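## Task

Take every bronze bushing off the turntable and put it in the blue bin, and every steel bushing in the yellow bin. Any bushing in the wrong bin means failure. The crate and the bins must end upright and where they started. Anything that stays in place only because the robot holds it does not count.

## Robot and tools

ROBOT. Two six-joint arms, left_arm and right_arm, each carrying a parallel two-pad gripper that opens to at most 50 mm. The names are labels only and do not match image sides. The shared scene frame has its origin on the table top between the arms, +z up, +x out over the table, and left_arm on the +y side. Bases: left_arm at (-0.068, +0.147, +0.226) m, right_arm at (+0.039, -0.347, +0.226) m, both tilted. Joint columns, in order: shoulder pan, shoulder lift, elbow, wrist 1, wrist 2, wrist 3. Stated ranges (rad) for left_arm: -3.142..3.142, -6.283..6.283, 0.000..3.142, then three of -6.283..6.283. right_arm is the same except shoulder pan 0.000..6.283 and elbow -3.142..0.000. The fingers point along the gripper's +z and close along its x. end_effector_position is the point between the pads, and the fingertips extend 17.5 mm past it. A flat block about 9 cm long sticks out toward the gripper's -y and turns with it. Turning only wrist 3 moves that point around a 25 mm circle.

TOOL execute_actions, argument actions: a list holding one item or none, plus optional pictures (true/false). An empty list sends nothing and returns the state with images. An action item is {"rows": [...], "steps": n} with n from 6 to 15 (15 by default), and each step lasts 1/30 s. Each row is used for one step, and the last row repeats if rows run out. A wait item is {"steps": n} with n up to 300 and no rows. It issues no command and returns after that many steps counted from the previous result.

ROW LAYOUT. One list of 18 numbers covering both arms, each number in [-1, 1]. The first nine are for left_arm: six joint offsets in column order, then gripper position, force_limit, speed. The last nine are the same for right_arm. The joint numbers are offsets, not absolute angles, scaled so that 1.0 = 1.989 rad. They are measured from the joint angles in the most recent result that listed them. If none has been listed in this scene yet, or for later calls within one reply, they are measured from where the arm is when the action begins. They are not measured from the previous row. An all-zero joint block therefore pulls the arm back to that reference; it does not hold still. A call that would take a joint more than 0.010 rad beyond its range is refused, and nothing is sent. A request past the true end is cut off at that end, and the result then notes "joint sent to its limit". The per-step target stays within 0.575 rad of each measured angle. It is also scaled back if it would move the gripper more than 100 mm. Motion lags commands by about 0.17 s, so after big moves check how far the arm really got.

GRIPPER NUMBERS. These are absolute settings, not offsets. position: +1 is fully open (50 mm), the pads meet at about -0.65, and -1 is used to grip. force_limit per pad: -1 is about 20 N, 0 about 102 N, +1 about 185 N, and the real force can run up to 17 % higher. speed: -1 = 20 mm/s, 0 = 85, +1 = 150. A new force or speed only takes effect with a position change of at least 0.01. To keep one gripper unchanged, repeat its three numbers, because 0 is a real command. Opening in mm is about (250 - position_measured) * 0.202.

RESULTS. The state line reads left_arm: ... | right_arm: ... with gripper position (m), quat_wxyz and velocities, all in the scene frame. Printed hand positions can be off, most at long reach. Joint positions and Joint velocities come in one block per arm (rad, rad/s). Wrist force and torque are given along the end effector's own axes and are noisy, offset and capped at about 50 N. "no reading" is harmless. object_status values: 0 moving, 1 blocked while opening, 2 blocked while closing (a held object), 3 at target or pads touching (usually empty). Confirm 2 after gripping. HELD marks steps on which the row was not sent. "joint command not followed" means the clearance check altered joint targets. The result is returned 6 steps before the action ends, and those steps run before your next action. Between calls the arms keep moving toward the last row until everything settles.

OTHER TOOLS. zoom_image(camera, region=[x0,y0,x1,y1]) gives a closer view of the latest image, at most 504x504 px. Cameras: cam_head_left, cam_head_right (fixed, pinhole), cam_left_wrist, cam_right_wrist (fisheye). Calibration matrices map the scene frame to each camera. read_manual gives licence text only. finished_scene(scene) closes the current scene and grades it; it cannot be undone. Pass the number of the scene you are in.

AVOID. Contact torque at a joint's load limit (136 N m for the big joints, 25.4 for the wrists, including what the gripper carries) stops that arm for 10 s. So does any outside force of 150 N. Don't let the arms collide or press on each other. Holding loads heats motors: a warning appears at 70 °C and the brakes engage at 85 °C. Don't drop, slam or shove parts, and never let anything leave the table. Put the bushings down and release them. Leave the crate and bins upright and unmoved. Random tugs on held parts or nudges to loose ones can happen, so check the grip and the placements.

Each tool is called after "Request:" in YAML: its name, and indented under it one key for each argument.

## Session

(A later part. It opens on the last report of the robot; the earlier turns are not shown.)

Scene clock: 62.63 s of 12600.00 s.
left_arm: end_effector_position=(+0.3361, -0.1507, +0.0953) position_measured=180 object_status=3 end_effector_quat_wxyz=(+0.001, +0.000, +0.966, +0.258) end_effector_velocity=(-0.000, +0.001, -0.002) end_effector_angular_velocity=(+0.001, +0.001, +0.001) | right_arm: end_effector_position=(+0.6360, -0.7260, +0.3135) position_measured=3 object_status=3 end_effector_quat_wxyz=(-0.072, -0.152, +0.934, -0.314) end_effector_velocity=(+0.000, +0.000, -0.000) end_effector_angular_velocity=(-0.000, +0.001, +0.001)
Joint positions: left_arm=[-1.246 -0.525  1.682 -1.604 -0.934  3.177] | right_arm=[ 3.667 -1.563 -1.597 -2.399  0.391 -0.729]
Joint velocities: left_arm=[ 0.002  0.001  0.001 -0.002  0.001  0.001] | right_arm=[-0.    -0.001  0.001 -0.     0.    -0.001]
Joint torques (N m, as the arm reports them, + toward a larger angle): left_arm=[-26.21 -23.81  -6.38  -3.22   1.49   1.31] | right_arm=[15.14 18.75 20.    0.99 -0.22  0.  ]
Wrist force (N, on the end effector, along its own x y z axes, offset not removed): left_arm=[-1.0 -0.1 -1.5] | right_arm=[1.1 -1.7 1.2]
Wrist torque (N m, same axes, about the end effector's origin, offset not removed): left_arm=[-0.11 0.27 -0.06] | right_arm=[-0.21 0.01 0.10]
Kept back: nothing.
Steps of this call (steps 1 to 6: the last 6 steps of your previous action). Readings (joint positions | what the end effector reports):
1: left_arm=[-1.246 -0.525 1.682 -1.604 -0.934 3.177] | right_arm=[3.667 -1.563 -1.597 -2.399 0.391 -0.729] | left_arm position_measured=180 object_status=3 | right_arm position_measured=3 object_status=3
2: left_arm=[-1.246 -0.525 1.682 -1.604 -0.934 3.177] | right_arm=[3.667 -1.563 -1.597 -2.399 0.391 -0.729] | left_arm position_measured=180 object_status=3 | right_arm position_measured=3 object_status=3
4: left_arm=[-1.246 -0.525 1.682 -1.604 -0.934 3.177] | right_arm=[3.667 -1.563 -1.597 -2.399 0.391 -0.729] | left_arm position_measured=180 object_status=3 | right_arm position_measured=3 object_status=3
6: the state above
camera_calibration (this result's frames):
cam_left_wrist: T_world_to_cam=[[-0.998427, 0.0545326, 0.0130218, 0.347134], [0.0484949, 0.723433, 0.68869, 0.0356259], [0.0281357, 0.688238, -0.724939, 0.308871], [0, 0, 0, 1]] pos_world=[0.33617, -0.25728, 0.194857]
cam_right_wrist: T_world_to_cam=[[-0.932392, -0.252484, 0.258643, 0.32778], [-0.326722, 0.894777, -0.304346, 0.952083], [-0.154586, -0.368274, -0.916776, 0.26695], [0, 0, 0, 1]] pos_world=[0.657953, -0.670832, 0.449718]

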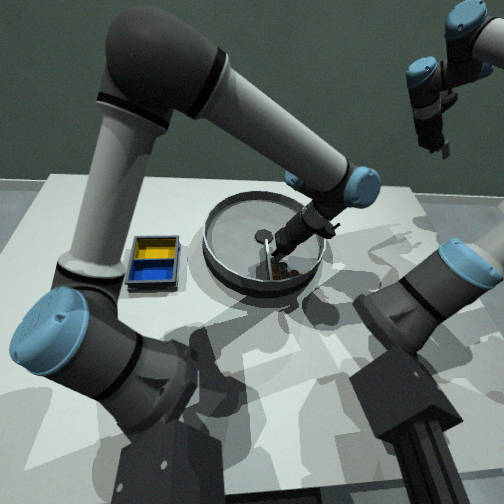

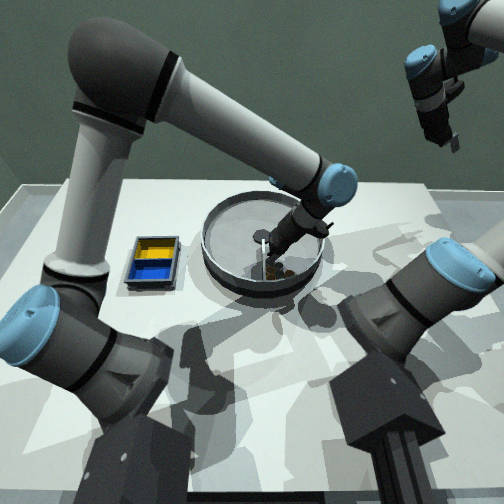

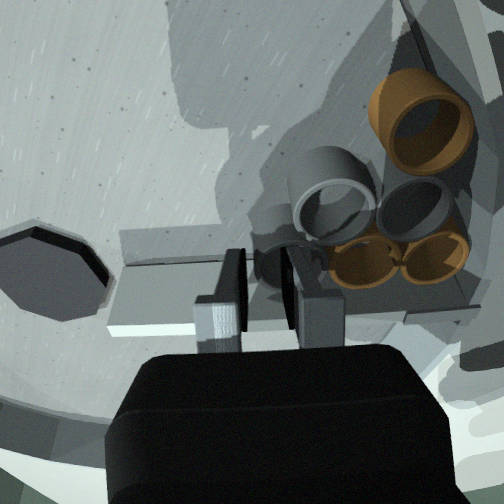

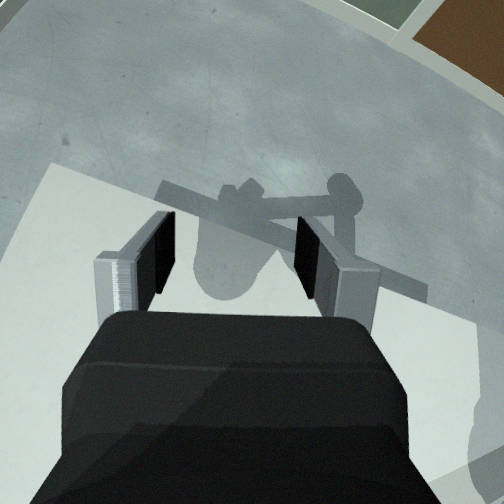

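Request:
execute_actions:
  actions:
    - {"rows": [[0,0,0,0,0,0,-1,-0.4,-0.5,0,0,0,0,0,0,1,0,0]], "steps": 15}

Request:
execute_actions:
  actions:
    - {"steps": 8}
  pictures: true

Request:
zoom_image:
  camera: "cam_left_wrist"
  region: [200, 170, 380, 330]

Scene clock: 63.17 s of 12600.00 s.
left_arm: end_effector_position=(+0.3362, -0.1506, +0.0952) position_measured=235 object_status=0 end_effector_quat_wxyz=(+0.001, +0.000, +0.966, +0.258) end_effector_velocity=(-0.001, +0.001, -0.000) end_effector_angular_velocity=(+0.002, +0.001, -0.001) | right_arm: end_effector_position=(+0.6360, -0.7260, +0.3135) position_measured=3 object_status=3 end_effector_quat_wxyz=(-0.072, -0.152, +0.934, -0.314) end_effector_velocity=(-0.000, -0.000, +0.000) end_effector_angular_velocity=(+0.000, -0.000, +0.001)
Joint positions: left_arm=[-1.246 -0.525  1.682 -1.604 -0.934  3.177] | right_arm=[ 3.667 -1.563 -1.597 -2.399  0.391 -0.729]
Joint velocities: left_arm=[-0.    -0.001  0.002  0.001 -0.    -0.   ] | right_arm=[ 0.     0.001 -0.     0.    -0.    -0.001]
Joint torques (N m, as the arm reports them, + toward a larger angle): left_arm=[-35.76 -25.49 -10.99  -2.18  -6.37   0.31] | right_arm=[15.15 18.09 20.28  0.98 -0.08  0.06]
Wrist force (N, on the end effector, along its own x y z axes, offset not removed): left_arm=[-22.7 32.6 -24.2] | right_arm=[0.8 0.0 -0.3]
Wrist torque (N m, same axes, about the end effector's origin, offset not removed): left_arm=[-0.63 -0.24 0.30] | right_arm=[-0.17 0.10 0.03]
Steps of this call (steps 1 to 7: the robot went on to your last target; steps 8 to 16: the first 9 steps of this action). Readings (joint positions | what the end effector reports):
8: left_arm=[-1.246 -0.525 1.682 -1.604 -0.934 3.177] | right_arm=[3.667 -1.563 -1.597 -2.399 0.391 -0.729] | left_arm position_measured=182 object_status=0 | right_arm position_measured=3 object_status=3
9: left_arm=[-1.246 -0.525 1.682 -1.604 -0.934 3.177] | right_arm=[3.667 -1.563 -1.597 -2.399 0.391 -0.729] | left_arm position_measured=191 object_status=0 | right_arm position_measured=3 object_status=3
11: left_arm=[-1.246 -0.525 1.682 -1.604 -0.934 3.177] | right_arm=[3.667 -1.563 -1.597 -2.399 0.391 -0.729] | left_arm position_measured=208 object_status=0 | right_arm position_measured=3 object_status=3
15: left_arm=[-1.246 -0.525 1.682 -1.604 -0.934 3.177] | right_arm=[3.667 -1.563 -1.597 -2.399 0.391 -0.729] | left_arm position_measured=235 object_status=0 | right_arm position_measured=3 object_status=3
16: the state above

Scene clock: 63.43 s of 12600.00 s.
left_arm: end_effector_position=(+0.3361, -0.1507, +0.0953) position_measured=235 object_status=2 end_effector_quat_wxyz=(+0.001, +0.000, +0.966, +0.258) end_effector_velocity=(-0.000, +0.000, -0.000) end_effector_angular_velocity=(+0.000, +0.001, +0.000) | right_arm: end_effector_position=(+0.6360, -0.7260, +0.3135) position_measured=3 object_status=3 end_effector_quat_wxyz=(-0.072, -0.152, +0.934, -0.314) end_effector_velocity=(+0.000, +0.001, +0.000) end_effector_angular_velocity=(+0.000, +0.000, +0.001)
Joint positions: left_arm=[-1.246 -0.525  1.682 -1.604 -0.934  3.177] | right_arm=[ 3.667 -1.563 -1.597 -2.399  0.391 -0.729]
Joint velocities: left_arm=[ 0.001 -0.     0.     0.    -0.     0.   ] | right_arm=[ 0.001 -0.001  0.     0.     0.    -0.001]
Joint torques (N m, as the arm reports them, + toward a larger angle): left_arm=[-39.07 -22.87 -15.82  -1.92  -9.96  -0.75] | right_arm=[15.08 18.32 19.98  1.05 -0.18 -0.11]
Wrist force (N, on the end effector, along its own x y z axes, offset not removed): left_arm=[-28.9 35.0 -22.0] | right_arm=[1.0 -2.1 -2.5]
Wrist torque (N m, same axes, about the end effector's origin, offset not removed): left_arm=[-0.38 -0.23 0.22] | right_arm=[-0.27 -0.04 0.17]
Kept back: nothing.
Steps of this call (steps 1 to 6: the last 6 steps of your previous action; steps 7 to 8: the robot went on to your last target). Readings (joint positions | what the end effector reports):
1: left_arm=[-1.246 -0.525 1.682 -1.604 -0.934 3.177] | right_arm=[3.667 -1.563 -1.597 -2.399 0.391 -0.729] | left_arm position_measured=235 object_status=0 | right_arm position_measured=3 object_status=3
2: left_arm=[-1.246 -0.525 1.682 -1.604 -0.934 3.177] | right_arm=[3.667 -1.563 -1.597 -2.399 0.391 -0.729] | left_arm position_measured=235 object_status=0 | right_arm position_measured=3 object_status=3
4: left_arm=[-1.246 -0.525 1.682 -1.604 -0.934 3.177] | right_arm=[3.667 -1.563 -1.597 -2.399 0.391 -0.729] | left_arm position_measured=235 object_status=0 | right_arm position_measured=3 object_status=3
8: the state above
camera_calibration (this result's frames):
cam_left_wrist: T_world_to_cam=[[-0.998426, 0.0545475, 0.0130107, 0.347149], [0.0484977, 0.723423, 0.688699, 0.0356104], [0.0281546, 0.688247, -0.72493, 0.308842], [0, 0, 0, 1]] pos_world=[0.33618, -0.257257, 0.194847]
cam_right_wrist: T_world_to_cam=[[-0.932392, -0.252484, 0.258643, 0.32778], [-0.326722, 0.894777, -0.304346, 0.952083], [-0.154586, -0.368274, -0.916776, 0.26695], [0, 0, 0, 1]] pos_world=[0.657953, -0.670832, 0.449718]

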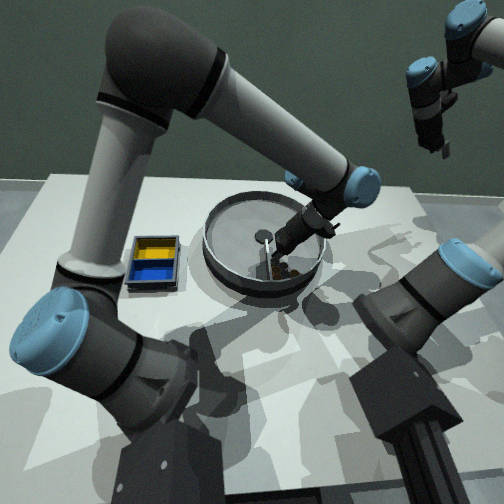

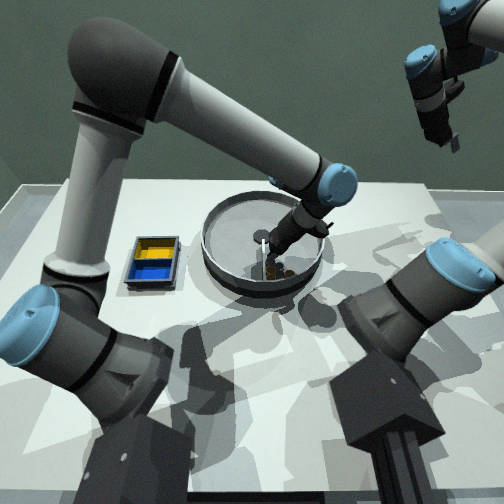

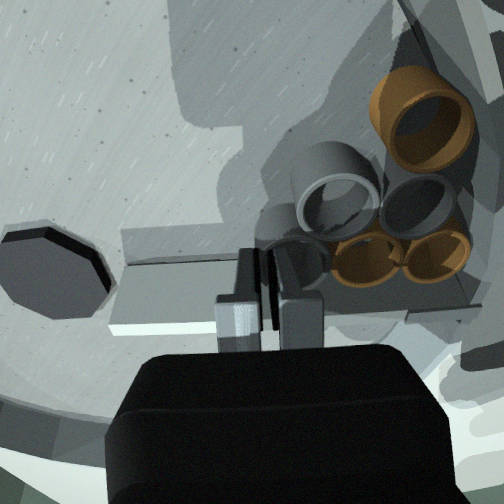

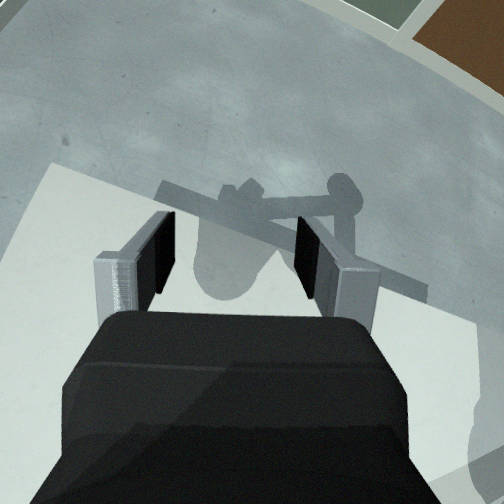

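Region (200, 170, 380, 330) of cam_left_wrist's 504x504 image, scaled by 2.800, with more detail than that image has.

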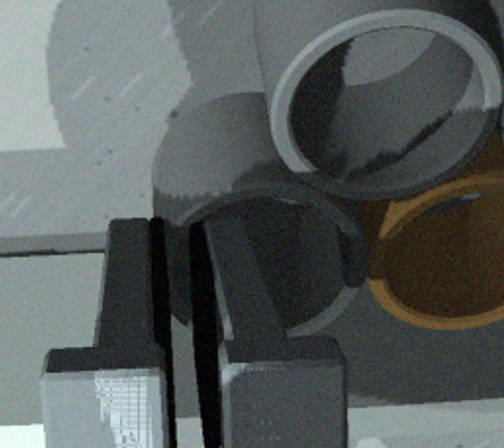

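Request:
execute_actions:
  actions:
    - {"rows": [[-0.0004,-0.0007,-0.0002,0.0010,-0.0004,-0.0002,-1,-0.4,-0.5,0,0,0,0,0,0,1,0,0],[-0.0009,-0.0013,-0.0004,0.0020,-0.0008,-0.0005,-1,-0.4,-0.5,0,0,0,0,0,0,1,0,0],[-0.0017,-0.0026,-0.0009,0.0040,-0.0016,-0.0009,-1,-0.4,-0.5,0,0,0,0,0,0,1,0,0],[-0.0026,-0.0039,-0.0013,0.0061,-0.0024,-0.0014,-1,-0.4,-0.5,0,0,0,0,0,0,1,0,0],[-0.0035,-0.0052,-0.0018,0.0081,-0.0031,-0.0018,-1,-0.4,-0.5,0,0,0,0,0,0,1,0,0],[-0.0048,-0.0072,-0.0025,0.0111,-0.0043,-0.0025,-1,-0.4,-0.5,0,0,0,0,0,0,1,0,0],[-0.0061,-0.0092,-0.0031,0.0142,-0.0055,-0.0032,-1,-0.4,-0.5,0,0,0,0,0,0,1,0,0],[-0.0078,-0.0118,-0.0040,0.0182,-0.0071,-0.0042,-1,-0.4,-0.5,0,0,0,0,0,0,1,0,0],[-0.0095,-0.0144,-0.0049,0.0223,-0.0086,-0.0051,-1,-0.4,-0.5,0,0,0,0,0,0,1,0,0],[-0.0113,-0.0170,-0.0058,0.0263,-0.0102,-0.0060,-1,-0.4,-0.5,0,0,0,0,0,0,1,0,0],[-0.0130,-0.0197,-0.0067,0.0304,-0.0118,-0.0069,-1,-0.4,-0.5,0,0,0,0,0,0,1,0,0]], "steps": 15}

Request:
execute_actions:
  actions:
    - {"steps": 10}
  pictures: true

Scene clock: 64.47 s of 12600.00 s.
left_arm: end_effector_position=(+0.3360, -0.1507, +0.1033) position_measured=245 object_status=0 end_effector_quat_wxyz=(+0.001, +0.000, +0.966, +0.259) end_effector_velocity=(+0.003, -0.001, +0.068) end_effector_angular_velocity=(-0.003, -0.007, +0.001) | right_arm: end_effector_position=(+0.6360, -0.7260, +0.3135) position_measured=3 object_status=3 end_effector_quat_wxyz=(-0.072, -0.152, +0.934, -0.314) end_effector_velocity=(+0.000, +0.000, -0.000) end_effector_angular_velocity=(-0.000, +0.001, +0.000)
Joint positions: left_arm=[-1.253 -0.535  1.679 -1.588 -0.941  3.173] | right_arm=[ 3.667 -1.563 -1.597 -2.399  0.391 -0.729]
Joint velocities: left_arm=[-0.057 -0.09  -0.031  0.135 -0.046 -0.033] | right_arm=[-0.    -0.001  0.     0.     0.    -0.   ]
Joint torques (N m, as the arm reports them, + toward a larger angle): left_arm=[-45.27 -51.59 -32.69   1.45  -2.31  -1.33] | right_arm=[15.29 17.4  19.8   0.98 -0.29 -0.06]
Wrist force (N, on the end effector, along its own x y z axes, offset not removed): left_arm=[-0.8 -2.2 1.8] | right_arm=[1.4 3.1 -1.0]
Wrist torque (N m, same axes, about the end effector's origin, offset not removed): left_arm=[-0.32 0.23 -0.04] | right_arm=[0.41 0.24 -0.08]
Steps of this call (steps 1 to 15: the robot went on to your last target; steps 16 to 22: nothing new was sent; steps 23 to 31: the first 9 steps of this action). Readings (joint positions | what the end effector reports):
23: left_arm=[-1.246 -0.525 1.682 -1.604 -0.934 3.177] | right_arm=[3.667 -1.563 -1.597 -2.399 0.391 -0.729] | left_arm position_measured=235 object_status=2 | right_arm position_measured=3 object_status=3
24: left_arm=[-1.246 -0.525 1.682 -1.604 -0.934 3.177] | right_arm=[3.667 -1.563 -1.597 -2.399 0.391 -0.729] | left_arm position_measured=235 object_status=2 | right_arm position_measured=3 object_status=3
26: left_arm=[-1.246 -0.526 1.682 -1.603 -0.934 3.176] | right_arm=[3.667 -1.563 -1.597 -2.399 0.391 -0.729] | left_arm position_measured=236 object_status=2 | right_arm position_measured=3 object_status=3
30: left_arm=[-1.251 -0.532 1.679 -1.592 -0.939 3.174] | right_arm=[3.667 -1.563 -1.597 -2.399 0.391 -0.729] | left_arm position_measured=245 object_status=0 | right_arm position_measured=3 object_status=3
31: the state above

Scene clock: 64.80 s of 12600.00 s.
left_arm: end_effector_position=(+0.3360, -0.1506, +0.1229) position_measured=245 object_status=2 end_effector_quat_wxyz=(+0.001, +0.000, +0.966, +0.258) end_effector_velocity=(-0.000, +0.000, +0.017) end_effector_angular_velocity=(-0.000, -0.000, +0.000) | right_arm: end_effector_position=(+0.6360, -0.7260, +0.3135) position_measured=3 object_status=3 end_effector_quat_wxyz=(-0.072, -0.152, +0.934, -0.314) end_effector_velocity=(+0.000, -0.000, -0.000) end_effector_angular_velocity=(-0.001, -0.000, -0.000)
Joint positions: left_arm=[-1.27  -0.561  1.67  -1.548 -0.956  3.164] | right_arm=[ 3.667 -1.563 -1.597 -2.399  0.391 -0.729]
Joint velocities: left_arm=[-0.015 -0.023 -0.008  0.035 -0.013 -0.008] | right_arm=[-0.001 -0.     0.    -0.001 -0.001  0.001]
Joint torques (N m, as the arm reports them, + toward a larger angle): left_arm=[-40.78 -45.65 -30.07   1.25  -1.87  -1.  ] | right_arm=[15.19 18.79 19.95  0.92 -0.08  0.03]
Wrist force (N, on the end effector, along its own x y z axes, offset not removed): left_arm=[0.0 -1.3 0.8] | right_arm=[1.3 -0.5 3.5]
Wrist torque (N m, same axes, about the end effector's origin, offset not removed): left_arm=[-0.18 0.10 -0.07] | right_arm=[-0.02 -0.25 -0.09]
Kept back: nothing.
Steps of this call (steps 1 to 6: the last 6 steps of your previous action; steps 7 to 10: the robot went on to your last target). Readings (joint positions | what the end effector reports):
1: left_arm=[-1.255 -0.538 1.677 -1.583 -0.943 3.172] | right_arm=[3.667 -1.563 -1.597 -2.399 0.391 -0.729] | left_arm position_measured=245 object_status=0 | right_arm position_measured=3 object_status=3
2: left_arm=[-1.257 -0.542 1.676 -1.577 -0.945 3.171] | right_arm=[3.667 -1.563 -1.597 -2.399 0.391 -0.729] | left_arm position_measured=245 object_status=0 | right_arm position_measured=3 object_status=3
4: left_arm=[-1.263 -0.550 1.673 -1.565 -0.949 3.168] | right_arm=[3.667 -1.563 -1.597 -2.399 0.391 -0.729] | left_arm position_measured=245 object_status=2 | right_arm position_measured=3 object_status=3
8: left_arm=[-1.268 -0.559 1.670 -1.551 -0.954 3.165] | right_arm=[3.667 -1.563 -1.597 -2.399 0.391 -0.729] | left_arm position_measured=245 object_status=2 | right_arm position_measured=3 object_status=3
10: the state above
camera_calibration (this result's frames):
cam_left_wrist: T_world_to_cam=[[-0.998432, 0.054439, 0.0130728, 0.346683], [0.048463, 0.723456, 0.688667, 0.0165525], [0.0280327, 0.688221, -0.72496, 0.328923], [0, 0, 0, 1]] pos_world=[0.336117, -0.25722, 0.222525]
cam_right_wrist: T_world_to_cam=[[-0.932392, -0.252484, 0.258643, 0.32778], [-0.326723, 0.894777, -0.304346, 0.952083], [-0.154586, -0.368274, -0.916776, 0.26695], [0, 0, 0, 1]] pos_world=[0.657953, -0.670832, 0.449718]

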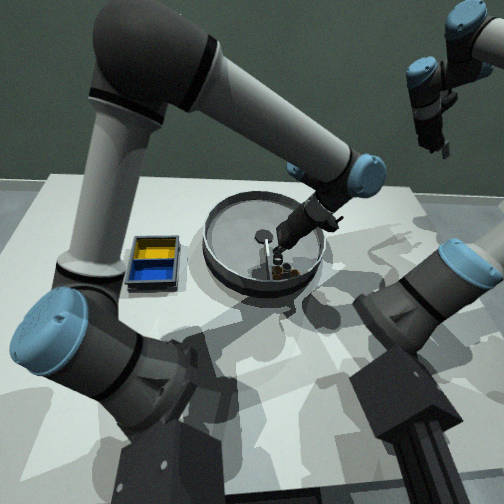

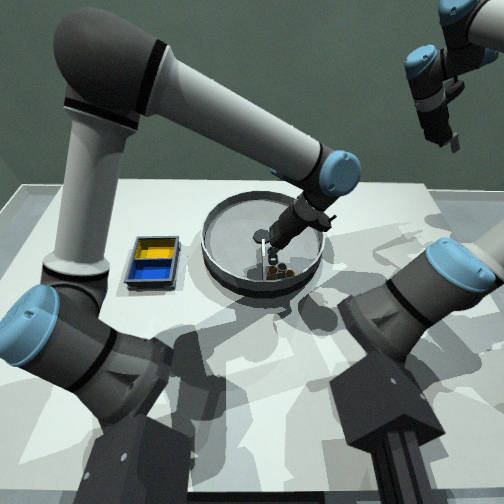

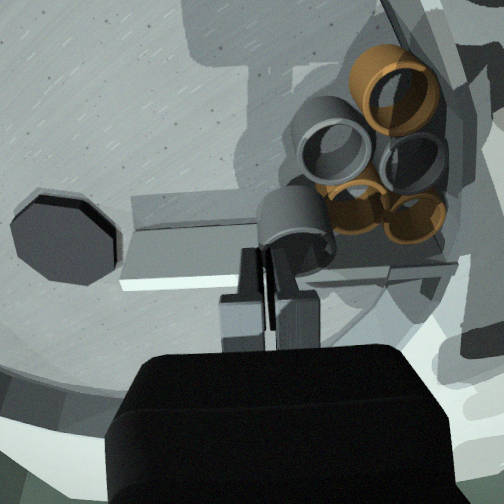

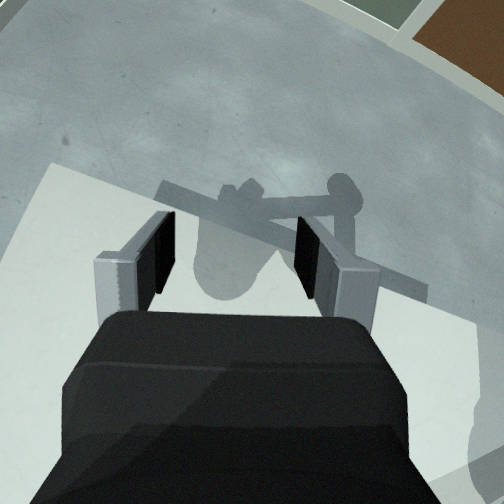

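Request:
zoom_image:
  camera: "cam_left_wrist"
  region: [190, 150, 390, 330]

Request:
zoom_image:
  camera: "cam_head_right"
  region: [220, 200, 340, 300]

Region (190, 150, 390, 330) of cam_left_wrist's 504x504 image, scaled by 2.520, with more detail than that image has; it fills the top 454 rows of this view, and the rest is white.

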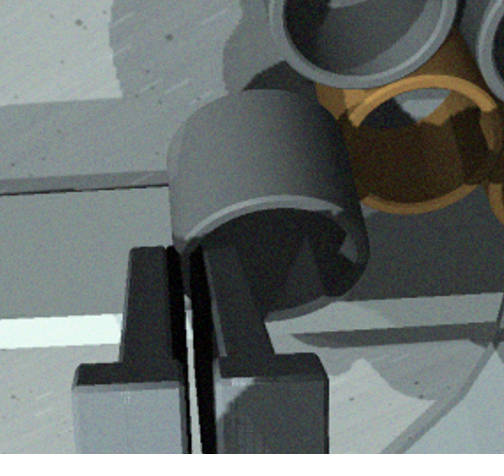

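Region (220, 200, 340, 300) of cam_head_right's 504x504 image, scaled by 4.200, with more detail than that image has.

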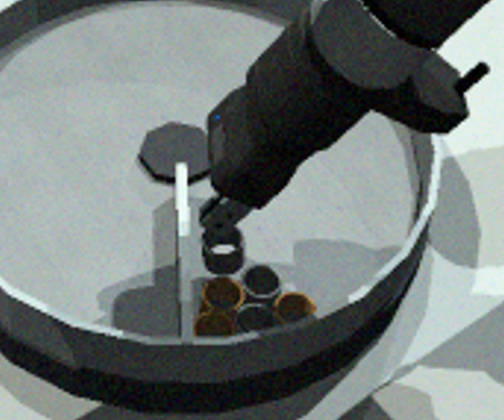

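Request:
execute_actions:
  actions:
    - {"rows": [[-0.002,-0.003,-0.001,0.005,-0.002,-0.001,-1,-0.4,-0.5,0,0,0,0,0,0,1,0,0],[-0.004,-0.006,-0.003,0.010,-0.004,-0.002,-1,-0.4,-0.5,0,0,0,0,0,0,1,0,0],[-0.006,-0.008,-0.004,0.015,-0.006,-0.003,-1,-0.4,-0.5,0,0,0,0,0,0,1,0,0],[-0.008,-0.011,-0.006,0.019,-0.008,-0.004,-1,-0.4,-0.5,0,0,0,0,0,0,1,0,0],[-0.010,-0.014,-0.007,0.024,-0.009,-0.005,-1,-0.4,-0.5,0,0,0,0,0,0,1,0,0],[-0.012,-0.017,-0.009,0.029,-0.011,-0.006,-1,-0.4,-0.5,0,0,0,0,0,0,1,0,0],[-0.014,-0.019,-0.010,0.034,-0.013,-0.007,-1,-0.4,-0.5,0,0,0,0,0,0,1,0,0],[-0.016,-0.022,-0.012,0.039,-0.015,-0.008,-1,-0.4,-0.5,0,0,0,0,0,0,1,0,0],[-0.018,-0.025,-0.013,0.043,-0.017,-0.009,-1,-0.4,-0.5,0,0,0,0,0,0,1,0,0],[-0.0204,-0.0277,-0.0147,0.0483,-0.0189,-0.0104,-1,-0.4,-0.5,0,0,0,0,0,0,1,0,0]], "steps": 14}

Request:
execute_actions:
  actions:
    - {"steps": 8}
  pictures: true

Scene clock: 67.97 s of 12600.00 s.
left_arm: end_effector_position=(+0.3358, -0.1510, +0.1401) position_measured=245 object_status=2 end_effector_quat_wxyz=(+0.001, +0.000, +0.966, +0.258) end_effector_velocity=(-0.003, -0.002, +0.108) end_effector_angular_velocity=(+0.002, +0.002, -0.004) | right_arm: end_effector_position=(+0.6360, -0.7260, +0.3135) position_measured=3 object_status=3 end_effector_quat_wxyz=(-0.072, -0.152, +0.934, -0.314) end_effector_velocity=(+0.000, -0.000, +0.001) end_effector_angular_velocity=(+0.001, -0.001, -0.000)
Joint positions: left_arm=[-1.284 -0.581  1.659 -1.513 -0.969  3.157] | right_arm=[ 3.667 -1.563 -1.597 -2.399  0.391 -0.729]
Joint velocities: left_arm=[-0.095 -0.126 -0.068  0.224 -0.085 -0.046] | right_arm=[ 0.001  0.001  0.001  0.     0.    -0.   ]
Joint torques (N m, as the arm reports them, + toward a larger angle): left_arm=[-43.53 -48.19 -33.61   1.54  -2.54  -1.41] | right_arm=[15.72 18.19 19.99  0.93 -0.21  0.03]
Wrist force (N, on the end effector, along its own x y z axes, offset not removed): left_arm=[-0.5 -0.8 1.3] | right_arm=[-2.1 -0.1 2.0]
Wrist torque (N m, same axes, about the end effector's origin, offset not removed): left_arm=[-0.09 0.21 -0.11] | right_arm=[0.02 0.44 0.24]
Steps of this call (steps 1 to 30: the robot went on to your last target; steps 31 to 87: nothing new was sent; steps 88 to 95: the first 8 steps of this action). Readings (joint positions | what the end effector reports):
88: left_arm=[-1.272 -0.564 1.669 -1.544 -0.957 3.163] | right_arm=[3.667 -1.563 -1.597 -2.399 0.391 -0.729] | left_arm position_measured=245 object_status=2 | right_arm position_measured=3 object_status=3
89: left_arm=[-1.272 -0.564 1.669 -1.543 -0.958 3.163] | right_arm=[3.667 -1.563 -1.597 -2.399 0.391 -0.729] | left_arm position_measured=245 object_status=2 | right_arm position_measured=3 object_status=3
91: left_arm=[-1.274 -0.567 1.667 -1.538 -0.960 3.162] | right_arm=[3.667 -1.563 -1.597 -2.399 0.391 -0.729] | left_arm position_measured=245 object_status=2 | right_arm position_measured=3 object_status=3
95: the state above

Scene clock: 68.23 s of 12600.00 s.
left_arm: end_effector_position=(+0.3347, -0.1509, +0.1648) position_measured=245 object_status=2 end_effector_quat_wxyz=(+0.001, +0.000, +0.966, +0.258) end_effector_velocity=(-0.002, +0.000, +0.039) end_effector_angular_velocity=(-0.000, -0.001, -0.000) | right_arm: end_effector_position=(+0.6360, -0.7260, +0.3135) position_measured=3 object_status=3 end_effector_quat_wxyz=(-0.072, -0.152, +0.934, -0.314) end_effector_velocity=(-0.000, +0.000, +0.000) end_effector_angular_velocity=(-0.000, +0.000, +0.001)
Joint positions: left_arm=[-1.306 -0.61   1.644 -1.462 -0.989  3.146] | right_arm=[ 3.667 -1.563 -1.597 -2.399  0.391 -0.729]
Joint velocities: left_arm=[-0.034 -0.045 -0.024  0.078 -0.03  -0.017] | right_arm=[ 0.001  0.    -0.001 -0.001  0.     0.   ]
Joint torques (N m, as the arm reports them, + toward a larger angle): left_arm=[-40.09 -45.04 -31.69   1.24  -2.26  -1.46] | right_arm=[15.51 18.36 20.8   0.95 -0.21 -0.05]
Wrist force (N, on the end effector, along its own x y z axes, offset not removed): left_arm=[-1.1 -2.2 0.2] | right_arm=[1.1 -0.4 2.7]
Wrist torque (N m, same axes, about the end effector's origin, offset not removed): left_arm=[-0.37 0.32 -0.09] | right_arm=[0.01 -0.05 0.06]
Kept back: nothing.
Steps of this call (steps 1 to 6: the last 6 steps of your previous action; steps 7 to 8: the robot went on to your last target). Readings (joint positions | what the end effector reports):
1: left_arm=[-1.288 -0.586 1.657 -1.505 -0.972 3.155] | right_arm=[3.667 -1.563 -1.597 -2.399 0.391 -0.729] | left_arm position_measured=245 object_status=2 | right_arm position_measured=3 object_status=3
2: left_arm=[-1.291 -0.591 1.654 -1.497 -0.976 3.154] | right_arm=[3.667 -1.563 -1.597 -2.399 0.391 -0.729] | left_arm position_measured=245 object_status=2 | right_arm position_measured=3 object_status=3
4: left_arm=[-1.298 -0.600 1.649 -1.481 -0.982 3.150] | right_arm=[3.667 -1.563 -1.597 -2.399 0.391 -0.729] | left_arm position_measured=245 object_status=2 | right_arm position_measured=3 object_status=3
8: the state above
camera_calibration (this result's frames):
cam_left_wrist: T_world_to_cam=[[-0.998439, 0.0541208, 0.013771, 0.344697], [0.0487132, 0.72345, 0.688656, -0.0120689], [0.027308, 0.688252, -0.724958, 0.359781], [0, 0, 0, 1]] pos_world=[0.334922, -0.257544, 0.264391]
cam_right_wrist: T_world_to_cam=[[-0.932392, -0.252484, 0.258643, 0.32778], [-0.326722, 0.894777, -0.304346, 0.952083], [-0.154586, -0.368274, -0.916776, 0.26695], [0, 0, 0, 1]] pos_world=[0.657953, -0.670832, 0.449718]

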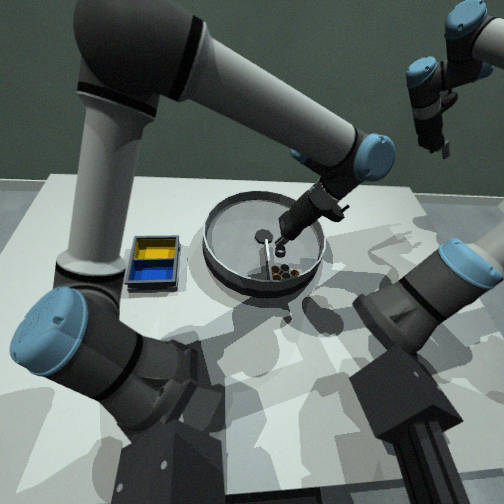

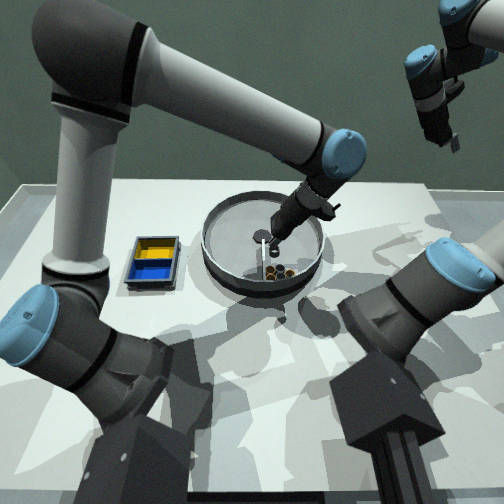

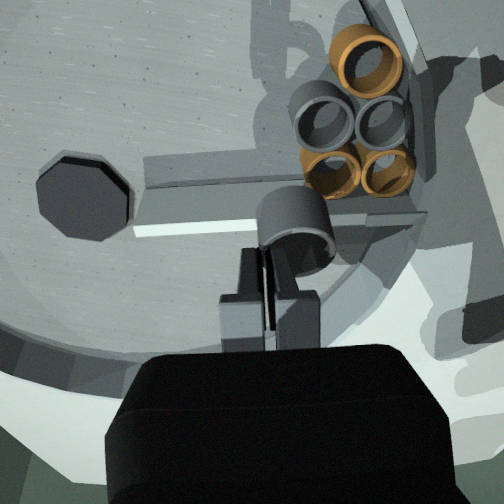

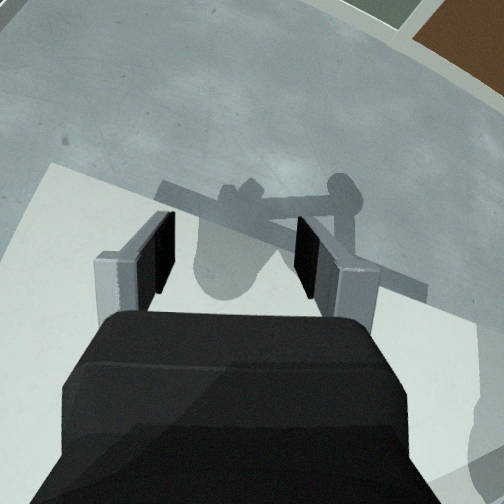

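Request:
execute_actions:
  actions:
    - {"rows": [[0.0046,-0.0082,0.0049,0.0008,0.0040,0.0034,-1,-0.4,-0.5,0,0,0,0,0,0,1,0,0],[0.0139,-0.0245,0.0146,0.0025,0.0120,0.0102,-1,-0.4,-0.5,0,0,0,0,0,0,1,0,0],[0.0255,-0.0449,0.0268,0.0047,0.0220,0.0187,-1,-0.4,-0.5,0,0,0,0,0,0,1,0,0],[0.0417,-0.0735,0.0439,0.0076,0.0360,0.0306,-1,-0.4,-0.5,0,0,0,0,0,0,1,0,0],[0.0603,-0.1062,0.0634,0.0110,0.0520,0.0441,-1,-0.4,-0.5,0,0,0,0,0,0,1,0,0],[0.0812,-0.1430,0.0853,0.0148,0.0700,0.0594,-1,-0.4,-0.5,0,0,0,0,0,0,1,0,0],[0.1020,-0.1798,0.1073,0.0186,0.0880,0.0747,-1,-0.4,-0.5,0,0,0,0,0,0,1,0,0],[0.1229,-0.2166,0.1292,0.0224,0.1060,0.0900,-1,-0.4,-0.5,0,0,0,0,0,0,1,0,0],[0.1438,-0.2533,0.1512,0.0262,0.1240,0.1053,-1,-0.4,-0.5,0,0,0,0,0,0,1,0,0],[0.1646,-0.2901,0.1731,0.0300,0.1420,0.1206,-1,-0.4,-0.5,0,0,0,0,0,0,1,0,0],[0.1832,-0.3228,0.1926,0.0334,0.1580,0.1341,-1,-0.4,-0.5,0,0,0,0,0,0,1,0,0],[0.1994,-0.3514,0.2097,0.0364,0.1720,0.1460,-1,-0.4,-0.5,0,0,0,0,0,0,1,0,0],[0.2133,-0.3759,0.2243,0.0389,0.1840,0.1562,-1,-0.4,-0.5,0,0,0,0,0,0,1,0,0],[0.2249,-0.3963,0.2365,0.0410,0.1940,0.1647,-1,-0.4,-0.5,0,0,0,0,0,0,1,0,0],[0.2319,-0.4086,0.2438,0.0423,0.2000,0.1698,-1,-0.4,-0.5,0,0,0,0,0,0,1,0,0]], "steps": 15}

Request:
execute_actions:
  actions:
    - {"steps": 32}
  pictures: true

Scene clock: 69.37 s of 12600.00 s.
left_arm: end_effector_position=(+0.3732, -0.0791, +0.1742) position_measured=245 object_status=2 end_effector_quat_wxyz=(-0.002, +0.005, +0.967, +0.253) end_effector_velocity=(+0.196, +0.429, +0.040) end_effector_angular_velocity=(-0.072, +0.024, -0.012) | right_arm: end_effector_position=(+0.6360, -0.7260, +0.3135) position_measured=3 object_status=3 end_effector_quat_wxyz=(-0.072, -0.152, +0.934, -0.314) end_effector_velocity=(+0.000, +0.000, +0.000) end_effector_angular_velocity=(+0.000, +0.000, +0.002)
Joint positions: left_arm=[-1.22  -0.758  1.734 -1.444 -0.915  3.21 ] | right_arm=[ 3.667 -1.563 -1.597 -2.399  0.391 -0.729]
Joint velocities: left_arm=[ 0.498 -0.869  0.523  0.083  0.426  0.361] | right_arm=[ 0.001  0.    -0.001 -0.001 -0.    -0.001]
Joint torques (N m, as the arm reports them, + toward a larger angle): left_arm=[-18.4  -48.17  -2.58   1.39   2.93   2.3 ] | right_arm=[15.27 18.61 19.92  1.06 -0.1  -0.03]
Wrist force (N, on the end effector, along its own x y z axes, offset not removed): left_arm=[-1.8 -1.0 1.1] | right_arm=[-1.2 -1.9 -1.7]
Wrist torque (N m, same axes, about the end effector's origin, offset not removed): left_arm=[-0.11 0.33 -0.02] | right_arm=[-0.39 0.19 0.00]
Steps of this call (steps 1 to 25: the robot went on to your last target; steps 26 to 34: the first 9 steps of this action). Readings (joint positions | what the end effector reports):
26: left_arm=[-1.310 -0.616 1.640 -1.452 -0.993 3.144] | right_arm=[3.667 -1.563 -1.597 -2.399 0.391 -0.729] | left_arm position_measured=245 object_status=2 | right_arm position_measured=3 object_status=3
27: left_arm=[-1.309 -0.617 1.642 -1.453 -0.992 3.144] | right_arm=[3.667 -1.563 -1.597 -2.399 0.391 -0.729] | left_arm position_measured=245 object_status=2 | right_arm position_measured=3 object_status=3
29: left_arm=[-1.298 -0.631 1.653 -1.454 -0.982 3.153] | right_arm=[3.667 -1.563 -1.597 -2.399 0.391 -0.729] | left_arm position_measured=245 object_status=2 | right_arm position_measured=3 object_status=3
33: left_arm=[-1.237 -0.729 1.716 -1.447 -0.929 3.197] | right_arm=[3.667 -1.563 -1.597 -2.399 0.391 -0.729] | left_arm position_measured=245 object_status=2 | right_arm position_measured=3 object_status=3
34: the state above

Scene clock: 70.43 s of 12600.00 s.
left_arm: end_effector_position=(+0.4066, +0.2630, +0.1656) position_measured=245 object_status=2 end_effector_quat_wxyz=(+0.001, +0.000, +0.966, +0.258) end_effector_velocity=(-0.003, +0.013, -0.001) end_effector_angular_velocity=(+0.003, -0.000, +0.002) | right_arm: end_effector_position=(+0.6360, -0.7260, +0.3135) position_measured=3 object_status=3 end_effector_quat_wxyz=(-0.072, -0.152, +0.934, -0.314) end_effector_velocity=(+0.000, +0.000, +0.000) end_effector_angular_velocity=(+0.000, -0.000, -0.000)
Joint positions: left_arm=[-0.847 -1.419  2.126 -1.379 -0.593  3.482] | right_arm=[ 3.667 -1.563 -1.597 -2.399  0.391 -0.729]
Joint velocities: left_arm=[ 0.015 -0.027  0.015  0.003  0.012  0.01 ] | right_arm=[ 0.    -0.     0.001  0.     0.    -0.   ]
Joint torques (N m, as the arm reports them, + toward a larger angle): left_arm=[-14.4  -25.37  -8.16   0.98   2.1    1.41] | right_arm=[15.37 18.83 20.27  0.99 -0.04 -0.08]
Wrist force (N, on the end effector, along its own x y z axes, offset not removed): left_arm=[-1.9 -1.3 0.8] | right_arm=[1.8 -0.9 3.8]
Wrist torque (N m, same axes, about the end effector's origin, offset not removed): left_arm=[-0.16 0.41 -0.04] | right_arm=[-0.10 -0.17 0.02]
Kept back: nothing.
Steps of this call (steps 1 to 6: the last 6 steps of your previous action; steps 7 to 32: the robot went on to your last target). Readings (joint positions | what the end effector reports):
1: left_arm=[-1.203 -0.788 1.751 -1.441 -0.900 3.222] | right_arm=[3.667 -1.563 -1.597 -2.399 0.391 -0.729] | left_arm position_measured=245 object_status=2 | right_arm position_measured=3 object_status=3
2: left_arm=[-1.186 -0.817 1.769 -1.438 -0.886 3.234] | right_arm=[3.667 -1.563 -1.597 -2.399 0.391 -0.729] | left_arm position_measured=245 object_status=2 | right_arm position_measured=3 object_status=3
4: left_arm=[-1.153 -0.875 1.805 -1.432 -0.857 3.259] | right_arm=[3.667 -1.563 -1.597 -2.399 0.391 -0.729] | left_arm position_measured=245 object_status=2 | right_arm position_measured=3 object_status=3
8: left_arm=[-1.085 -0.993 1.876 -1.420 -0.798 3.309] | right_arm=[3.667 -1.563 -1.597 -2.399 0.391 -0.729] | left_arm position_measured=245 object_status=2 | right_arm position_measured=3 object_status=3
32: the state above
camera_calibration (this result's frames):
cam_left_wrist: T_world_to_cam=[[-0.998445, 0.0540211, 0.013756, 0.394013], [0.0486345, 0.723552, 0.688554, -0.31556], [0.0272433, 0.688153, -0.725054, 0.0736177], [0, 0, 0, 1]] pos_world=[0.406742, 0.156378, 0.265237]
cam_right_wrist: T_world_to_cam=[[-0.932393, -0.252484, 0.258643, 0.32778], [-0.326722, 0.894777, -0.304345, 0.952083], [-0.154586, -0.368274, -0.916776, 0.26695], [0, 0, 0, 1]] pos_world=[0.657953, -0.670832, 0.449718]

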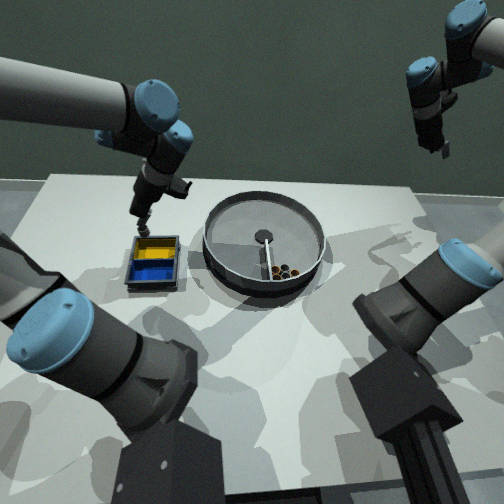

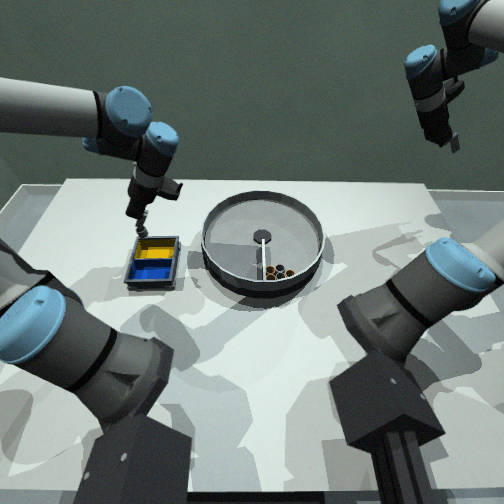

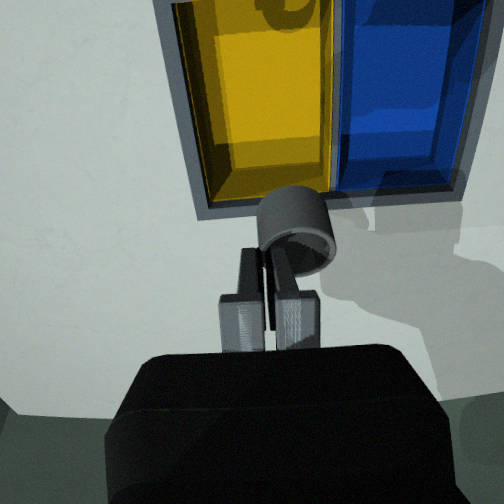

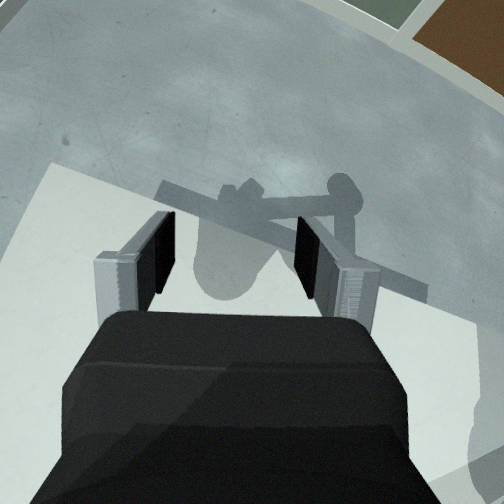

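Request:
execute_actions:
  actions:
    - {"rows": [[0.004,0.004,0.003,-0.010,0.003,0.005,-1,-0.4,-0.5,0,0,0,0,0,0,1,0,0],[0.010,0.010,0.008,-0.028,0.008,0.013,-1,-0.4,-0.5,0,0,0,0,0,0,1,0,0],[0.018,0.018,0.014,-0.050,0.014,0.022,-1,-0.4,-0.5,0,0,0,0,0,0,1,0,0],[0.027,0.026,0.020,-0.075,0.021,0.034,-1,-0.4,-0.5,0,0,0,0,0,0,1,0,0],[0.037,0.036,0.027,-0.101,0.028,0.045,-1,-0.4,-0.5,0,0,0,0,0,0,1,0,0],[0.0463,0.0450,0.0344,-0.1269,0.0349,0.0571,-1,-0.4,-0.5,0,0,0,0,0,0,1,0,0],[0.0534,0.0547,0.0380,-0.1497,0.0398,0.0680,-1,-0.4,-0.5,0,0,0,0,0,0,1,0,0],[0.0606,0.0644,0.0415,-0.1725,0.0447,0.0789,-1,-0.4,-0.5,0,0,0,0,0,0,1,0,0],[0.0670,0.0731,0.0447,-0.1931,0.0491,0.0887,-1,-0.4,-0.5,0,0,0,0,0,0,1,0,0],[0.0724,0.0803,0.0474,-0.2102,0.0528,0.0969,-1,-0.4,-0.5,0,0,0,0,0,0,1,0,0],[0.0767,0.0861,0.0495,-0.2239,0.0557,0.1034,-1,-0.4,-0.5,0,0,0,0,0,0,1,0,0],[0.0799,0.0905,0.0511,-0.2342,0.0579,0.1083,-1,-0.4,-0.5,0,0,0,0,0,0,1,0,0],[0.0820,0.0934,0.0522,-0.2410,0.0594,0.1116,-1,-0.4,-0.5,0,0,0,0,0,0,1,0,0]], "steps": 15}

Request:
execute_actions:
  actions:
    - {"steps": 24}
  pictures: true

Scene clock: 72.50 s of 12600.00 s.
left_arm: end_effector_position=(+0.4055, +0.2642, +0.1235) position_measured=245 object_status=2 end_effector_quat_wxyz=(-0.002, +0.005, +0.965, +0.261) end_effector_velocity=(-0.003, +0.000, -0.267) end_effector_angular_velocity=(+0.006, +0.030, -0.019) | right_arm: end_effector_position=(+0.6360, -0.7260, +0.3135) position_measured=3 object_status=3 end_effector_quat_wxyz=(-0.072, -0.152, +0.934, -0.314) end_effector_velocity=(+0.000, +0.001, +0.000) end_effector_angular_velocity=(+0.000, +0.000, +0.001)
Joint positions: left_arm=[-0.783 -1.357  2.173 -1.541 -0.545  3.561] | right_arm=[ 3.667 -1.563 -1.597 -2.399  0.391 -0.729]
Joint velocities: left_arm=[ 0.401  0.446  0.26  -1.121  0.287  0.525] | right_arm=[ 0.001 -0.    -0.     0.     0.    -0.001]
Joint torques (N m, as the arm reports them, + toward a larger angle): left_arm=[-6.51  3.2  -3.24 -6.09  3.16  3.29] | right_arm=[15.1  19.1  20.13  0.78 -0.09  0.02]
Wrist force (N, on the end effector, along its own x y z axes, offset not removed): left_arm=[-1.4 -0.7 0.5] | right_arm=[-2.1 0.8 -3.6]
Wrist torque (N m, same axes, about the end effector's origin, offset not removed): left_arm=[-0.11 0.41 -0.06] | right_arm=[0.19 0.52 -0.03]
Steps of this call (steps 1 to 15: the robot went on to your last target; steps 16 to 53: nothing new was sent; steps 54 to 62: the first 9 steps of this action). Readings (joint positions | what the end effector reports):
54: left_arm=[-0.845 -1.423 2.128 -1.378 -0.592 3.484] | right_arm=[3.667 -1.563 -1.597 -2.399 0.391 -0.729] | left_arm position_measured=245 object_status=2 | right_arm position_measured=3 object_status=3
55: left_arm=[-0.844 -1.422 2.129 -1.380 -0.591 3.484] | right_arm=[3.667 -1.563 -1.597 -2.399 0.391 -0.729] | left_arm position_measured=245 object_status=2 | right_arm position_measured=3 object_status=3
57: left_arm=[-0.837 -1.413 2.134 -1.398 -0.586 3.493] | right_arm=[3.667 -1.563 -1.597 -2.399 0.391 -0.729] | left_arm position_measured=245 object_status=2 | right_arm position_measured=3 object_status=3
61: left_arm=[-0.797 -1.371 2.164 -1.504 -0.555 3.543] | right_arm=[3.667 -1.563 -1.597 -2.399 0.391 -0.729] | left_arm position_measured=245 object_status=2 | right_arm position_measured=3 object_status=3
62: the state above

Scene clock: 73.30 s of 12600.00 s.
left_arm: end_effector_position=(+0.4059, +0.2648, +0.0583) position_measured=245 object_status=2 end_effector_quat_wxyz=(+0.000, +0.001, +0.966, +0.259) end_effector_velocity=(+0.000, +0.000, -0.001) end_effector_angular_velocity=(+0.000, -0.000, +0.001) | right_arm: end_effector_position=(+0.6360, -0.7260, +0.3135) position_measured=3 object_status=3 end_effector_quat_wxyz=(-0.072, -0.152, +0.934, -0.314) end_effector_velocity=(+0.000, +0.001, +0.000) end_effector_angular_velocity=(+0.001, -0.000, +0.003)
Joint positions: left_arm=[-0.684 -1.234  2.23  -1.857 -0.475  3.704] | right_arm=[ 3.667 -1.563 -1.597 -2.399  0.391 -0.729]
Joint velocities: left_arm=[ 0.002  0.002  0.001 -0.006  0.002  0.003] | right_arm=[ 0.002  0.001 -0.001 -0.     0.    -0.001]
Joint torques (N m, as the arm reports them, + toward a larger angle): left_arm=[-15.52  -8.44  -1.62  -3.8    2.25   1.31] | right_arm=[15.11 18.79 20.45  0.94 -0.12  0.03]
Wrist force (N, on the end effector, along its own x y z axes, offset not removed): left_arm=[-0.7 -1.2 2.0] | right_arm=[-0.6 -0.1 -0.6]
Wrist torque (N m, same axes, about the end effector's origin, offset not removed): left_arm=[-0.23 0.16 -0.05] | right_arm=[-0.05 0.29 0.20]
Kept back: nothing.
Steps of this call (steps 1 to 6: the last 6 steps of your previous action; steps 7 to 24: the robot went on to your last target). Readings (joint positions | what the end effector reports):
1: left_arm=[-0.770 -1.341 2.182 -1.581 -0.535 3.579] | right_arm=[3.667 -1.563 -1.597 -2.399 0.391 -0.729] | left_arm position_measured=245 object_status=2 | right_arm position_measured=3 object_status=3
2: left_arm=[-0.756 -1.326 2.190 -1.620 -0.526 3.597] | right_arm=[3.667 -1.563 -1.597 -2.399 0.391 -0.729] | left_arm position_measured=245 object_status=2 | right_arm position_measured=3 object_status=3
4: left_arm=[-0.732 -1.296 2.203 -1.696 -0.509 3.632] | right_arm=[3.667 -1.563 -1.597 -2.399 0.391 -0.729] | left_arm position_measured=245 object_status=2 | right_arm position_measured=3 object_status=3
8: left_arm=[-0.701 -1.256 2.220 -1.798 -0.487 3.678] | right_arm=[3.667 -1.563 -1.597 -2.399 0.391 -0.729] | left_arm position_measured=245 object_status=2 | right_arm position_measured=3 object_status=3
24: the state above
camera_calibration (this result's frames):
cam_left_wrist: T_world_to_cam=[[-0.99837, 0.0550699, 0.0150107, 0.394324], [0.0502329, 0.722816, 0.689212, -0.243453], [0.0271049, 0.688843, -0.724404, -0.00567799], [0, 0, 0, 1]] pos_world=[0.406065, 0.158167, 0.157758]
cam_right_wrist: T_world_to_cam=[[-0.932392, -0.252484, 0.258643, 0.32778], [-0.326723, 0.894777, -0.304346, 0.952083], [-0.154586, -0.368274, -0.916776, 0.26695], [0, 0, 0, 1]] pos_world=[0.657953, -0.670832, 0.449718]

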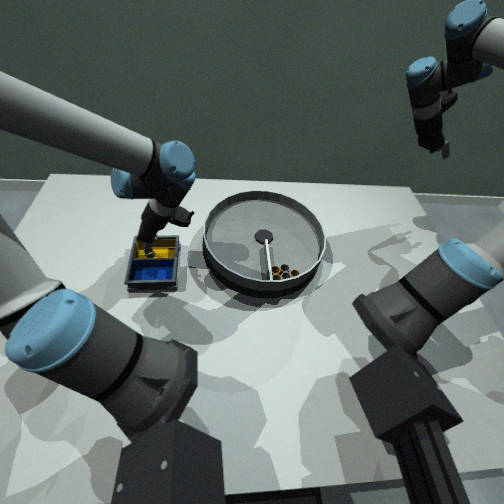

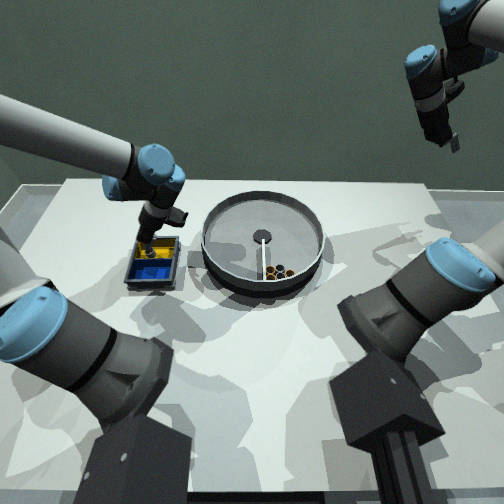

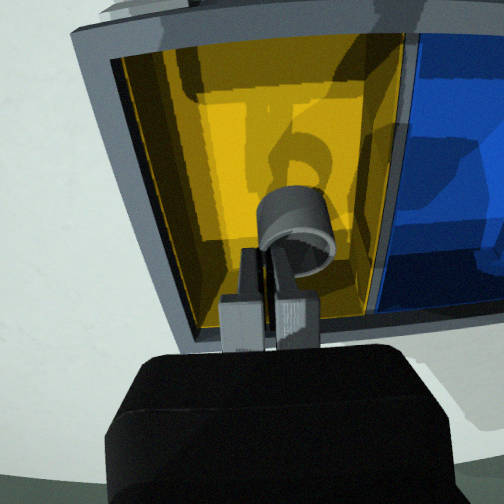

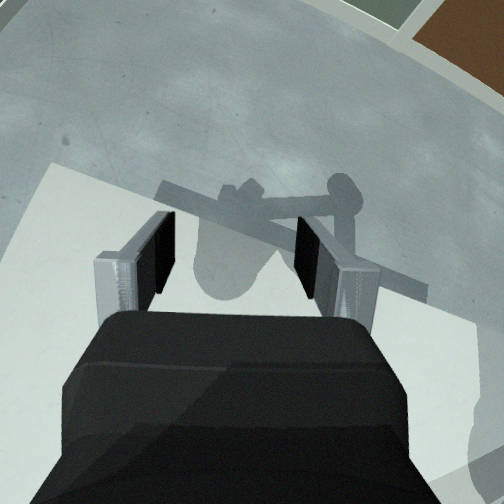

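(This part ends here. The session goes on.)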